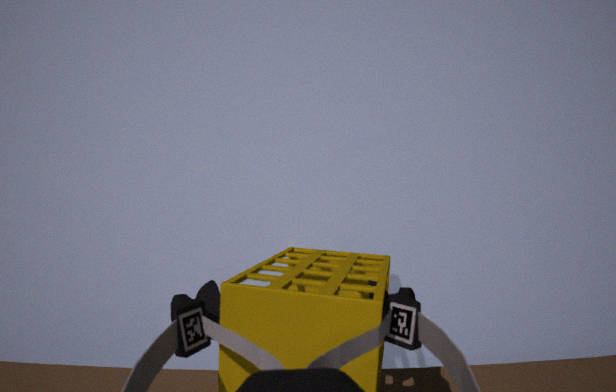

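Call:
execute_actions(actions=[{"r1":{"joints":{"arm_m":0.535},"contact_limits":{"arm_m":0.3},"pace":"slow"}}], cameras=["r1_wrist_camera"])

Scene clock: 294.07 s.
r1.base_odometry: x=-1.928 y=-0.511 heading=+1.813 (m, m, rad; r1's odometry frame)
r1.turned_by_wheels: +0.000 (rad since the last result)
r1.turned_by_imu: -0.001 (rad since the last result)
r1.base_tilt: forward=-0.8 right=+0.2 (deg)
r1.lidar_m: 0.37 0.42 0.59 1.74 1.85 2.63 2.72 1.17 0.88 0.84 0.88 0.41
r1.base_status: not commanded
r1.joint_positions: lift_m=+0.814 arm_m=+0.512 wrist_yaw_rad=-0.007 wrist_pitch_rad=+0.082 wrist_roll_rad=-0.001 gripper_m=+0.141
r1.joint_status: arm_m contact_stop (moved +0.019 of +0.042)
r1.on_its_own: arm_m is slack since a contact_stop (your +0.535 is given up); wrist_yaw_rad is at rest, and its effort (+22) is outside its rest range (-13 to +13)
r1.motor_effort: lift_m=+12(13) arm_m=+0(16) wrist_yaw_rad=+22(45) wrist_pitch_rad=-8(10) wrist_roll_rad=+3(4) gripper_m=-1(0) wheel_0=+0(3) wheel_1=+0(1) wheel_2=-9(11) (%)
r1.contact_limits: arm_m 0.3
r1.hand_pose: x=+0.9701 y=-0.0896 z=+0.9690 quat_wxyz=(+0.999, +0.000, +0.041, -0.004) (m; r1's base frame)
r1.wrist_depth_mm: 298 298 296 296 293 293 293 / 300 300 298 297 296 296 294 / 303 300 300 300 298 296 296 / 303 301 300 300 300 297 297 / 304 303 303 300 301 298 298 / 307 306 189 175 187 301 300 / 309 307 177 175 174 300 300
r2.base_odometry: x=-2.570 y=+0.836 heading=+3.014 (m, m, rad; r2's odometry frame)
r2.turned_by_wheels: +0.000 (rad since the last result)
r2.turned_by_imu: -0.001 (rad since the last result)
r2.base_tilt: forward=+0.7 right=-0.9 (deg)
r2.lidar_m: 0.48 0.50 0.66 2.59 1.01 0.78 0.75 0.73 0.99 1.14 0.72 0.53
r2.base_status: not commanded
r2.joint_positions: lift_m=+0.661 arm_m=+0.011 wrist_yaw_rad=+0.000 wrist_pitch_rad=+0.203 wrist_roll_rad=+0.009 gripper_m=+0.140
r2.joint_status: not commanded
r2.motor_effort: lift_m=+14(13) arm_m=-7(7) wrist_yaw_rad=+0(0) wrist_pitch_rad=-7(7) wrist_roll_rad=+0(1) gripper_m=-1(0) wheel_0=-2(2) wheel_1=-1(1) wheel_2=+1(1) (%)
r2.hand_pose: x=+0.4647 y=-0.0875 z=+0.7815 quat_wxyz=(+0.995, +0.004, +0.101, -0.001) (m; r2's base frame)
r2.wrist_depth_mm: 1025 1008 991 991 991 946 976 / 1042 1042 1025 1025 1008 1008 991 / 1078 1078 1042 1042 1025 1025 1008 / 1098 931 931 603 917 917 917 / 477 480 488 488 492 484 473 / 322 306 290 330 330 207 320 / 279 277 276 119 273 272 270
pictures: r1_wrist_camera
Images, in order (width x height): r1_wrist_camera 616x392.

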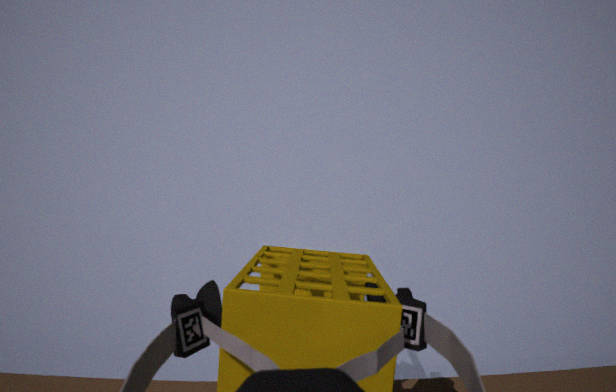

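Call:
execute_actions(actions=[{"r1":{"base":{"strafe_m":-0.035},"joints":{"arm_m":0.514,"lift_m":0.818},"pace":"slow"}}], cameras=["r1_wrist_camera"])

Scene clock: 298.63 s.
r1.base_odometry: x=-1.894 y=-0.503 heading=+1.814 (m, m, rad; r1's odometry frame)
r1.turned_by_wheels: +0.001 (rad since the last result)
r1.turned_by_imu: +0.000 (rad since the last result)
r1.base_tilt: forward=-0.7 right=+0.2 (deg)
r1.lidar_m: 0.39 0.41 0.61 1.77 1.88 2.66 2.71 1.11 0.84 0.79 0.88 0.41
r1.base_status: done
r1.joint_positions: lift_m=+0.818 arm_m=+0.512 wrist_yaw_rad=-0.001 wrist_pitch_rad=+0.086 wrist_roll_rad=+0.000 gripper_m=+0.141
r1.joint_status: all done
r1.motor_effort: lift_m=+24(24) arm_m=+9(10) wrist_yaw_rad=+3(22) wrist_pitch_rad=-17(16) wrist_roll_rad=+1(3) gripper_m=-1(2) wheel_0=+13(14) wheel_1=+5(6) wheel_2=-5(6) (%)
r1.hand_pose: x=+0.9706 y=-0.0877 z=+0.9711 quat_wxyz=(+0.999, +0.000, +0.043, -0.001) (m; r1's base frame)
r1.wrist_depth_mm: 298 297 296 294 291 290 287 / 301 300 297 294 294 290 290 / 303 301 298 297 296 293 290 / 306 303 300 298 297 294 293 / 307 304 301 297 297 297 294 / 309 306 175 174 191 297 296 / 310 307 176 174 184 297 297
r2.base_odometry: x=-2.570 y=+0.836 heading=+3.014 (m, m, rad; r2's odometry frame)
r2.turned_by_wheels: +0.000 (rad since the last result)
r2.turned_by_imu: -0.001 (rad since the last result)
r2.base_tilt: forward=+0.4 right=-0.8 (deg)
r2.lidar_m: 0.49 0.49 0.67 2.59 1.00 0.78 0.74 0.72 0.97 1.10 0.72 0.52
r2.base_status: not commanded
r2.joint_positions: lift_m=+0.661 arm_m=+0.011 wrist_yaw_rad=+0.000 wrist_pitch_rad=+0.203 wrist_roll_rad=+0.009 gripper_m=+0.140
r2.joint_status: not commanded
r2.motor_effort: lift_m=+13(13) arm_m=-7(7) wrist_yaw_rad=+3(3) wrist_pitch_rad=-7(7) wrist_roll_rad=+1(1) gripper_m=+0(0) wheel_0=-2(1) wheel_1=-1(1) wheel_2=+1(1) (%)
r2.hand_pose: x=+0.4647 y=-0.0875 z=+0.7815 quat_wxyz=(+0.995, +0.004, +0.101, -0.001) (m; r2's base frame)
r2.wrist_depth_mm: 1025 1008 991 991 976 976 960 / 1042 1025 1025 1008 1025 991 991 / 1078 1078 1042 1025 1042 1025 991 / 1098 917 931 597 931 917 931 / 477 484 488 488 488 484 477 / 319 306 290 330 330 207 319 / 279 277 276 119 273 271 271
pictures: r1_wrist_camera
Images, in order (width x height): r1_wrist_camera 616x392.

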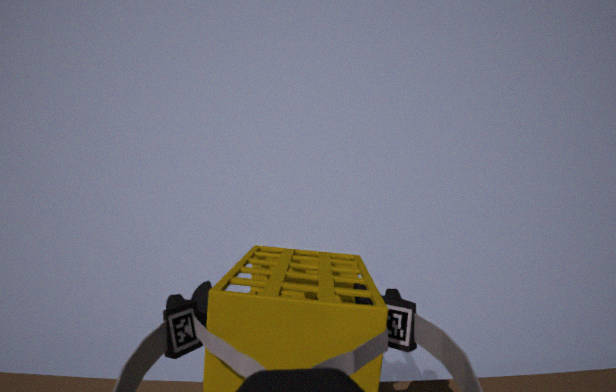

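Call:
execute_actions(actions=[{"r1":{"base":{"strafe_m":0.1},"joints":{"arm_m":0.43,"lift_m":0.815},"pace":"slow"}}], cameras=["r1_wrist_camera"])

Call:
execute_actions(actions=[{"r1":{"joints":{"wrist_yaw_rad":-0.3}}}], cameras=["r1_wrist_camera"])

Call:
execute_actions(actions=[{"r1":{"joints":{"arm_m":0.55},"contact_limits":{"arm_m":0.4},"pace":"slow"}}], cameras=["r1_wrist_camera","r1_head_camera"])

Scene clock: 312.17 s.
r1.base_odometry: x=-1.991 y=-0.527 heading=+1.814 (m, m, rad; r1's odometry frame)
r1.turned_by_wheels: +0.000 (rad since the last result)
r1.turned_by_imu: -0.001 (rad since the last result)
r1.base_tilt: forward=-0.7 right=+0.1 (deg)
r1.lidar_m: 0.39 0.41 0.61 1.68 1.79 2.55 2.70 1.26 0.93 0.91 0.53 0.41
r1.base_status: done
r1.joint_positions: lift_m=+0.815 arm_m=+0.431 wrist_yaw_rad=+0.000 wrist_pitch_rad=+0.083 wrist_roll_rad=+0.000 gripper_m=+0.141
r1.joint_status: all done
r1.motor_effort: lift_m=+13(21) arm_m=-6(7) wrist_yaw_rad=+0(4) wrist_pitch_rad=-8(17) wrist_roll_rad=+2(1) gripper_m=-2(4) wheel_0=-2(10) wheel_1=+2(6) wheel_2=-1(6) (%)
r1.hand_pose: x=+0.8895 y=-0.0875 z=+0.9698 quat_wxyz=(+0.999, +0.000, +0.041, +0.000) (m; r1's base frame)
r1.wrist_depth_mm: 387 384 382 379 375 375 370 / 387 384 382 379 379 375 373 / 389 387 384 384 379 377 375 / 389 389 387 384 382 379 379 / 394 392 389 384 290 379 379 / 399 394 392 236 200 294 379 / 287 271 263 155 207 260 266
r2.base_odometry: x=-2.570 y=+0.836 heading=+3.014 (m, m, rad; r2's odometry frame)
r2.turned_by_wheels: +0.000 (rad since the last result)
r2.turned_by_imu: -0.001 (rad since the last result)
r2.base_tilt: forward=+0.5 right=-0.9 (deg)
r2.lidar_m: 0.47 0.49 0.67 2.59 1.00 0.79 0.75 0.75 0.99 1.11 0.71 0.53
r2.base_status: not commanded
r2.joint_positions: lift_m=+0.661 arm_m=+0.011 wrist_yaw_rad=+0.000 wrist_pitch_rad=+0.203 wrist_roll_rad=+0.009 gripper_m=+0.140
r2.joint_status: not commanded
r2.motor_effort: lift_m=+13(13) arm_m=-7(7) wrist_yaw_rad=-1(2) wrist_pitch_rad=-7(6) wrist_roll_rad=+1(1) gripper_m=+0(0) wheel_0=-2(1) wheel_1=-1(1) wheel_2=+1(1) (%)
r2.hand_pose: x=+0.4647 y=-0.0875 z=+0.7815 quat_wxyz=(+0.995, +0.004, +0.101, -0.001) (m; r2's base frame)
r2.wrist_depth_mm: 991 1008 1008 1008 976 960 946 / 1060 1042 1025 1025 1008 991 976 / 1078 1060 1060 1042 1042 1008 1025 / 1098 931 917 603 946 917 931 / 477 484 488 488 484 480 473 / 319 304 290 330 330 207 320 / 279 277 276 119 274 272 271
pictures: r1_wrist_camera
Images, in order (width x height): r1_wrist_camera 616x392.

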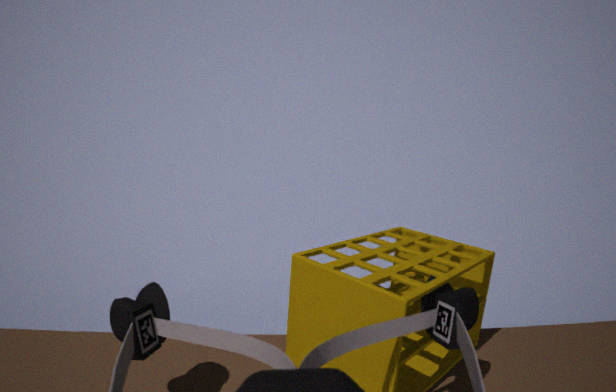

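Scene clock: 312.87 s.
r1.base_odometry: x=-1.991 y=-0.527 heading=+1.814 (m, m, rad; r1's odometry frame)
r1.turned_by_wheels: +0.000 (rad since the last result)
r1.turned_by_imu: +0.000 (rad since the last result)
r1.base_tilt: forward=-0.8 right=+0.1 (deg)
r1.lidar_m: 0.38 0.43 0.60 1.67 1.77 2.53 2.71 1.29 0.93 0.91 0.53 0.40
r1.base_status: not commanded
r1.joint_positions: lift_m=+0.815 arm_m=+0.431 wrist_yaw_rad=-0.299 wrist_pitch_rad=+0.083 wrist_roll_rad=+0.000 gripper_m=+0.141
r1.joint_status: all done
r1.motor_effort: lift_m=+13(13) arm_m=-6(6) wrist_yaw_rad=-1(8) wrist_pitch_rad=-9(9) wrist_roll_rad=+1(1) gripper_m=-1(3) wheel_0=-2(2) wheel_1=+2(2) wheel_2=-1(2) (%)
r1.hand_pose: x=+0.8508 y=-0.1683 z=+0.9698 quat_wxyz=(+0.988, +0.006, +0.041, -0.149) (m; r1's base frame)
r1.wrist_depth_mm: 355 373 399 421 452 488 521 / 357 375 399 424 452 488 521 / 357 377 402 427 455 488 525 / 359 377 402 430 459 492 525 / 359 379 404 421 293 492 525 / 362 370 402 236 201 294 375 / 286 271 265 154 208 262 266
r2.base_odometry: x=-2.570 y=+0.836 heading=+3.014 (m, m, rad; r2's odometry frame)
r2.turned_by_wheels: +0.000 (rad since the last result)
r2.turned_by_imu: +0.000 (rad since the last result)
r2.base_tilt: forward=+0.6 right=-0.8 (deg)
r2.lidar_m: 0.47 0.48 0.66 2.58 1.02 0.79 0.75 0.74 0.99 1.11 0.74 0.54
r2.base_status: not commanded
r2.joint_positions: lift_m=+0.661 arm_m=+0.011 wrist_yaw_rad=+0.000 wrist_pitch_rad=+0.203 wrist_roll_rad=+0.009 gripper_m=+0.140
r2.joint_status: not commanded
r2.motor_effort: lift_m=+13(13) arm_m=-7(7) wrist_yaw_rad=+1(1) wrist_pitch_rad=-7(8) wrist_roll_rad=+0(1) gripper_m=+1(1) wheel_0=-2(2) wheel_1=-1(1) wheel_2=+1(1) (%)
r2.hand_pose: x=+0.4647 y=-0.0875 z=+0.7815 quat_wxyz=(+0.995, +0.004, +0.101, -0.001) (m; r2's base frame)
r2.wrist_depth_mm: 1008 1008 1008 991 991 976 960 / 1042 1025 1025 1025 1008 991 976 / 1078 1078 1060 1025 1042 1025 1008 / 1098 931 917 603 931 917 917 / 477 484 488 488 492 480 480 / 319 304 291 332 330 207 320 / 279 278 274 119 273 271 271
pictures: r1_wrist_camera
Images, in order (width x height): r1_wrist_camera 616x392.

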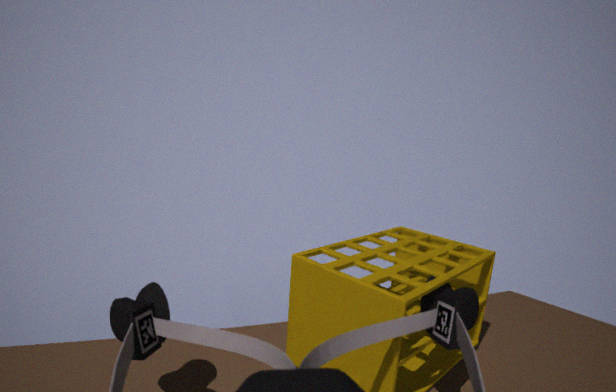

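Scene clock: 315.33 s.
r1.base_odometry: x=-1.991 y=-0.527 heading=+1.814 (m, m, rad; r1's odometry frame)
r1.turned_by_wheels: +0.000 (rad since the last result)
r1.turned_by_imu: -0.001 (rad since the last result)
r1.base_tilt: forward=-0.7 right=+0.2 (deg)
r1.lidar_m: 0.39 0.43 0.60 1.67 1.78 2.54 2.70 1.28 0.94 0.92 0.55 0.41
r1.base_status: not commanded
r1.joint_positions: lift_m=+0.815 arm_m=+0.547 wrist_yaw_rad=-0.302 wrist_pitch_rad=+0.083 wrist_roll_rad=+0.000 gripper_m=+0.141
r1.joint_status: all done
joint sent to its limit — the command would take r1.arm_m past its upper limit, so that joint was sent only as far as its limit.
r1.motor_effort: lift_m=+13(13) arm_m=+7(5) wrist_yaw_rad=+6(6) wrist_pitch_rad=-11(10) wrist_roll_rad=+1(2) gripper_m=-2(1) wheel_0=-2(2) wheel_1=+2(2) wheel_2=-1(2) (%)
r1.contact_limits: arm_m 0.4
r1.hand_pose: x=+0.9666 y=-0.1690 z=+0.9696 quat_wxyz=(+0.988, +0.006, +0.041, -0.150) (m; r1's base frame)
r1.wrist_depth_mm: 253 268 285 303 324 349 375 / 256 268 285 304 325 351 375 / 256 270 287 304 327 353 377 / 256 271 289 307 329 353 377 / 257 272 290 303 310 343 382 / 258 266 290 265 209 266 382 / 259 268 286 152 219 257 266
r2.base_odometry: x=-2.570 y=+0.836 heading=+3.014 (m, m, rad; r2's odometry frame)
r2.turned_by_wheels: +0.000 (rad since the last result)
r2.turned_by_imu: +0.000 (rad since the last result)
r2.base_tilt: forward=+0.7 right=-0.8 (deg)
r2.lidar_m: 0.48 0.50 0.67 2.59 1.01 0.80 0.75 0.75 0.98 1.13 0.73 0.53
r2.base_status: not commanded
r2.joint_positions: lift_m=+0.661 arm_m=+0.011 wrist_yaw_rad=+0.000 wrist_pitch_rad=+0.203 wrist_roll_rad=+0.009 gripper_m=+0.140
r2.joint_status: not commanded
r2.motor_effort: lift_m=+13(13) arm_m=-7(6) wrist_yaw_rad=+1(3) wrist_pitch_rad=-8(7) wrist_roll_rad=+1(1) gripper_m=+0(0) wheel_0=-1(1) wheel_1=-1(1) wheel_2=+1(0) (%)
r2.hand_pose: x=+0.4647 y=-0.0875 z=+0.7815 quat_wxyz=(+0.995, +0.004, +0.101, -0.001) (m; r2's base frame)
r2.wrist_depth_mm: 1025 1008 991 991 991 960 960 / 1042 1042 1025 1025 1008 991 991 / 1060 1060 1042 1042 1042 1025 1025 / 1098 931 931 603 931 931 931 / 480 484 488 492 488 480 477 / 320 306 290 332 329 208 322 / 278 278 276 119 273 272 271
pictures: r1_head_camera, r1_wrist_camera
Images, in order (width x height): r1_head_camera 420x560, r1_wrist_camera 616x392.

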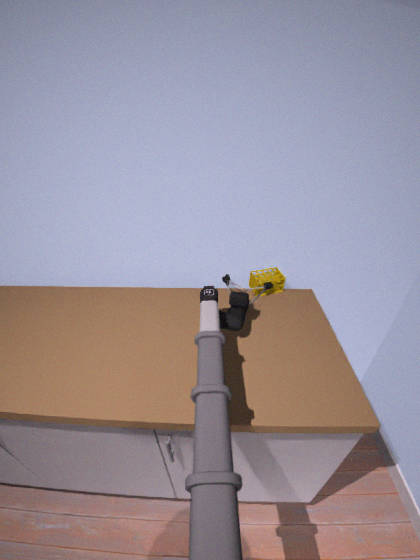

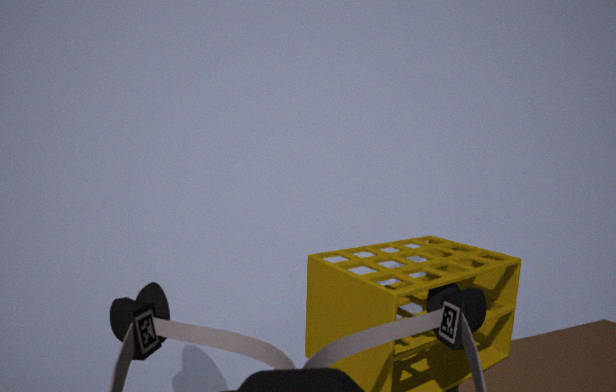

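Call:
execute_actions(actions=[{"r1":{"base":{"translate_m":0.06},"joints":{"wrist_yaw_rad":-0.5,"lift_m":0.8135},"pace":"slow"}}], cameras=["r1_wrist_camera"])

Call:
execute_actions(actions=[{"r1":{"joints":{"arm_m":0.49},"pace":"fast"}}], cameras=["r1_wrist_camera","r1_head_camera"])

Scene clock: 319.97 s.
r1.base_odometry: x=-2.006 y=-0.469 heading=+1.814 (m, m, rad; r1's odometry frame)
r1.turned_by_wheels: +0.000 (rad since the last result)
r1.turned_by_imu: -0.001 (rad since the last result)
r1.base_tilt: forward=-0.7 right=+0.1 (deg)
r1.lidar_m: 0.31 0.34 0.51 1.67 1.77 2.53 2.76 1.26 0.96 0.90 0.45 0.36
r1.base_status: done
r1.joint_positions: lift_m=+0.814 arm_m=+0.547 wrist_yaw_rad=-0.501 wrist_pitch_rad=+0.082 wrist_roll_rad=+0.000 gripper_m=+0.141
r1.joint_status: all done
r1.motor_effort: lift_m=+13(12) arm_m=+6(7) wrist_yaw_rad=+5(5) wrist_pitch_rad=-7(10) wrist_roll_rad=+1(1) gripper_m=-2(1) wheel_0=+2(5) wheel_1=+1(5) wheel_2=-3(10) (%)
r1.hand_pose: x=+0.9284 y=-0.2149 z=+0.9685 quat_wxyz=(+0.968, +0.010, +0.040, -0.248) (m; r1's base frame)
r1.wrist_depth_mm: 209 229 254 286 325 377 439 / 211 230 255 286 325 377 439 / 211 231 257 287 325 377 442 / 212 231 257 287 327 377 439 / 213 232 257 279 307 314 439 / 212 222 258 259 208 266 439 / 213 225 250 153 218 259 264
r2.base_odometry: x=-2.570 y=+0.836 heading=+3.014 (m, m, rad; r2's odometry frame)
r2.turned_by_wheels: +0.000 (rad since the last result)
r2.turned_by_imu: -0.001 (rad since the last result)
r2.base_tilt: forward=+0.4 right=-1.0 (deg)
r2.lidar_m: 0.46 0.50 0.69 2.58 1.01 0.79 0.75 0.75 0.95 1.11 0.73 0.54
r2.base_status: not commanded
r2.joint_positions: lift_m=+0.661 arm_m=+0.011 wrist_yaw_rad=+0.000 wrist_pitch_rad=+0.203 wrist_roll_rad=+0.009 gripper_m=+0.140
r2.joint_status: not commanded
r2.motor_effort: lift_m=+13(13) arm_m=-7(7) wrist_yaw_rad=+1(2) wrist_pitch_rad=-6(7) wrist_roll_rad=+1(0) gripper_m=+0(1) wheel_0=-2(2) wheel_1=-1(0) wheel_2=+1(1) (%)
r2.hand_pose: x=+0.4647 y=-0.0875 z=+0.7815 quat_wxyz=(+0.995, +0.004, +0.101, -0.001) (m; r2's base frame)
r2.wrist_depth_mm: 1025 1025 991 991 991 976 960 / 1025 1025 1025 1025 991 976 976 / 1060 1060 1060 1042 1025 1025 1025 / 1098 931 904 603 917 917 904 / 477 484 492 492 492 480 477 / 320 304 290 332 329 207 320 / 279 277 274 119 272 271 271
pictures: r1_wrist_camera
Images, in order (width x height): r1_wrist_camera 616x392.

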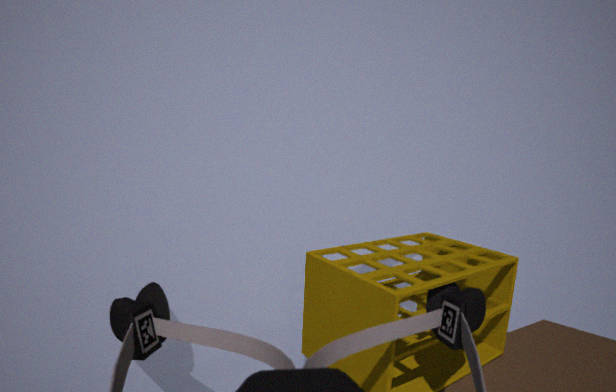

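Scene clock: 320.87 s.
r1.base_odometry: x=-2.006 y=-0.469 heading=+1.814 (m, m, rad; r1's odometry frame)
r1.turned_by_wheels: +0.000 (rad since the last result)
r1.turned_by_imu: +0.000 (rad since the last result)
r1.base_tilt: forward=-0.7 right=+0.1 (deg)
r1.lidar_m: 0.33 0.34 0.52 1.68 1.78 2.51 2.77 1.26 0.94 0.91 0.47 0.35
r1.base_status: not commanded
r1.joint_positions: lift_m=+0.814 arm_m=+0.491 wrist_yaw_rad=-0.500 wrist_pitch_rad=+0.082 wrist_roll_rad=+0.000 gripper_m=+0.141
r1.joint_status: all done
r1.motor_effort: lift_m=+13(12) arm_m=-6(5) wrist_yaw_rad=+0(5) wrist_pitch_rad=-5(7) wrist_roll_rad=+1(1) gripper_m=-2(1) wheel_0=+2(2) wheel_1=+1(1) wheel_2=-3(3) (%)
r1.hand_pose: x=+0.8724 y=-0.2146 z=+0.9685 quat_wxyz=(+0.968, +0.010, +0.040, -0.247) (m; r1's base frame)
r1.wrist_depth_mm: 256 279 309 349 394 459 535 / 258 281 312 349 397 462 530 / 258 282 314 349 397 459 539 / 259 283 314 353 397 459 544 / 259 283 314 334 289 449 549 / 258 272 314 239 200 289 535 / 259 276 301 151 211 263 265
r2.base_odometry: x=-2.570 y=+0.836 heading=+3.014 (m, m, rad; r2's odometry frame)
r2.turned_by_wheels: +0.000 (rad since the last result)
r2.turned_by_imu: +0.000 (rad since the last result)
r2.base_tilt: forward=+0.6 right=-0.9 (deg)
r2.lidar_m: 0.48 0.49 0.66 2.59 1.00 0.80 0.75 0.74 0.97 1.12 0.71 0.53
r2.base_status: not commanded
r2.joint_positions: lift_m=+0.661 arm_m=+0.011 wrist_yaw_rad=+0.000 wrist_pitch_rad=+0.203 wrist_roll_rad=+0.009 gripper_m=+0.140
r2.joint_status: not commanded
r2.motor_effort: lift_m=+13(13) arm_m=-7(7) wrist_yaw_rad=+0(0) wrist_pitch_rad=-7(7) wrist_roll_rad=+1(1) gripper_m=+0(1) wheel_0=-2(2) wheel_1=-1(1) wheel_2=+1(1) (%)
r2.hand_pose: x=+0.4647 y=-0.0875 z=+0.7815 quat_wxyz=(+0.995, +0.004, +0.101, -0.001) (m; r2's base frame)
r2.wrist_depth_mm: 1025 1008 1008 991 976 976 960 / 1042 1042 1025 1025 1008 1008 976 / 1078 1060 1060 1042 1042 1008 1008 / 1098 917 917 603 931 917 917 / 477 484 492 492 488 480 477 / 320 304 291 332 330 206 320 / 279 277 274 119 272 272 271
pictures: r1_head_camera, r1_wrist_camera
Images, in order (width x height): r1_head_camera 420x560, r1_wrist_camera 616x392.

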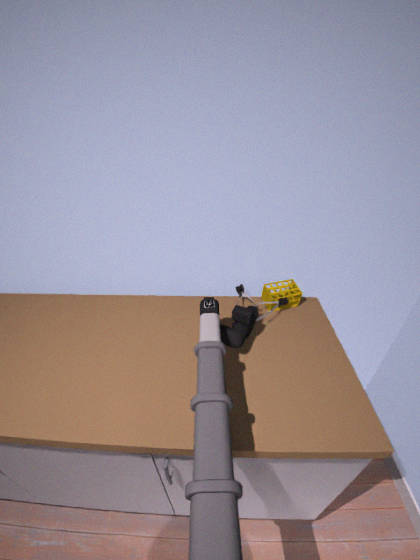

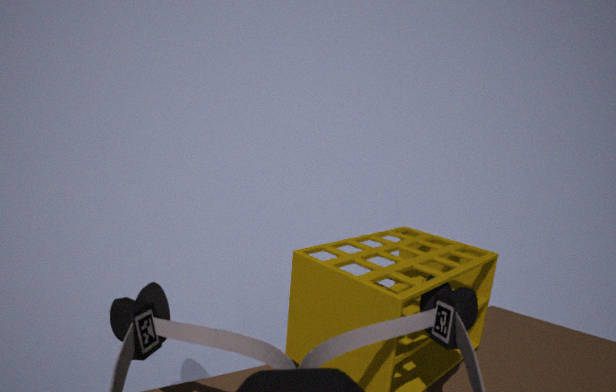

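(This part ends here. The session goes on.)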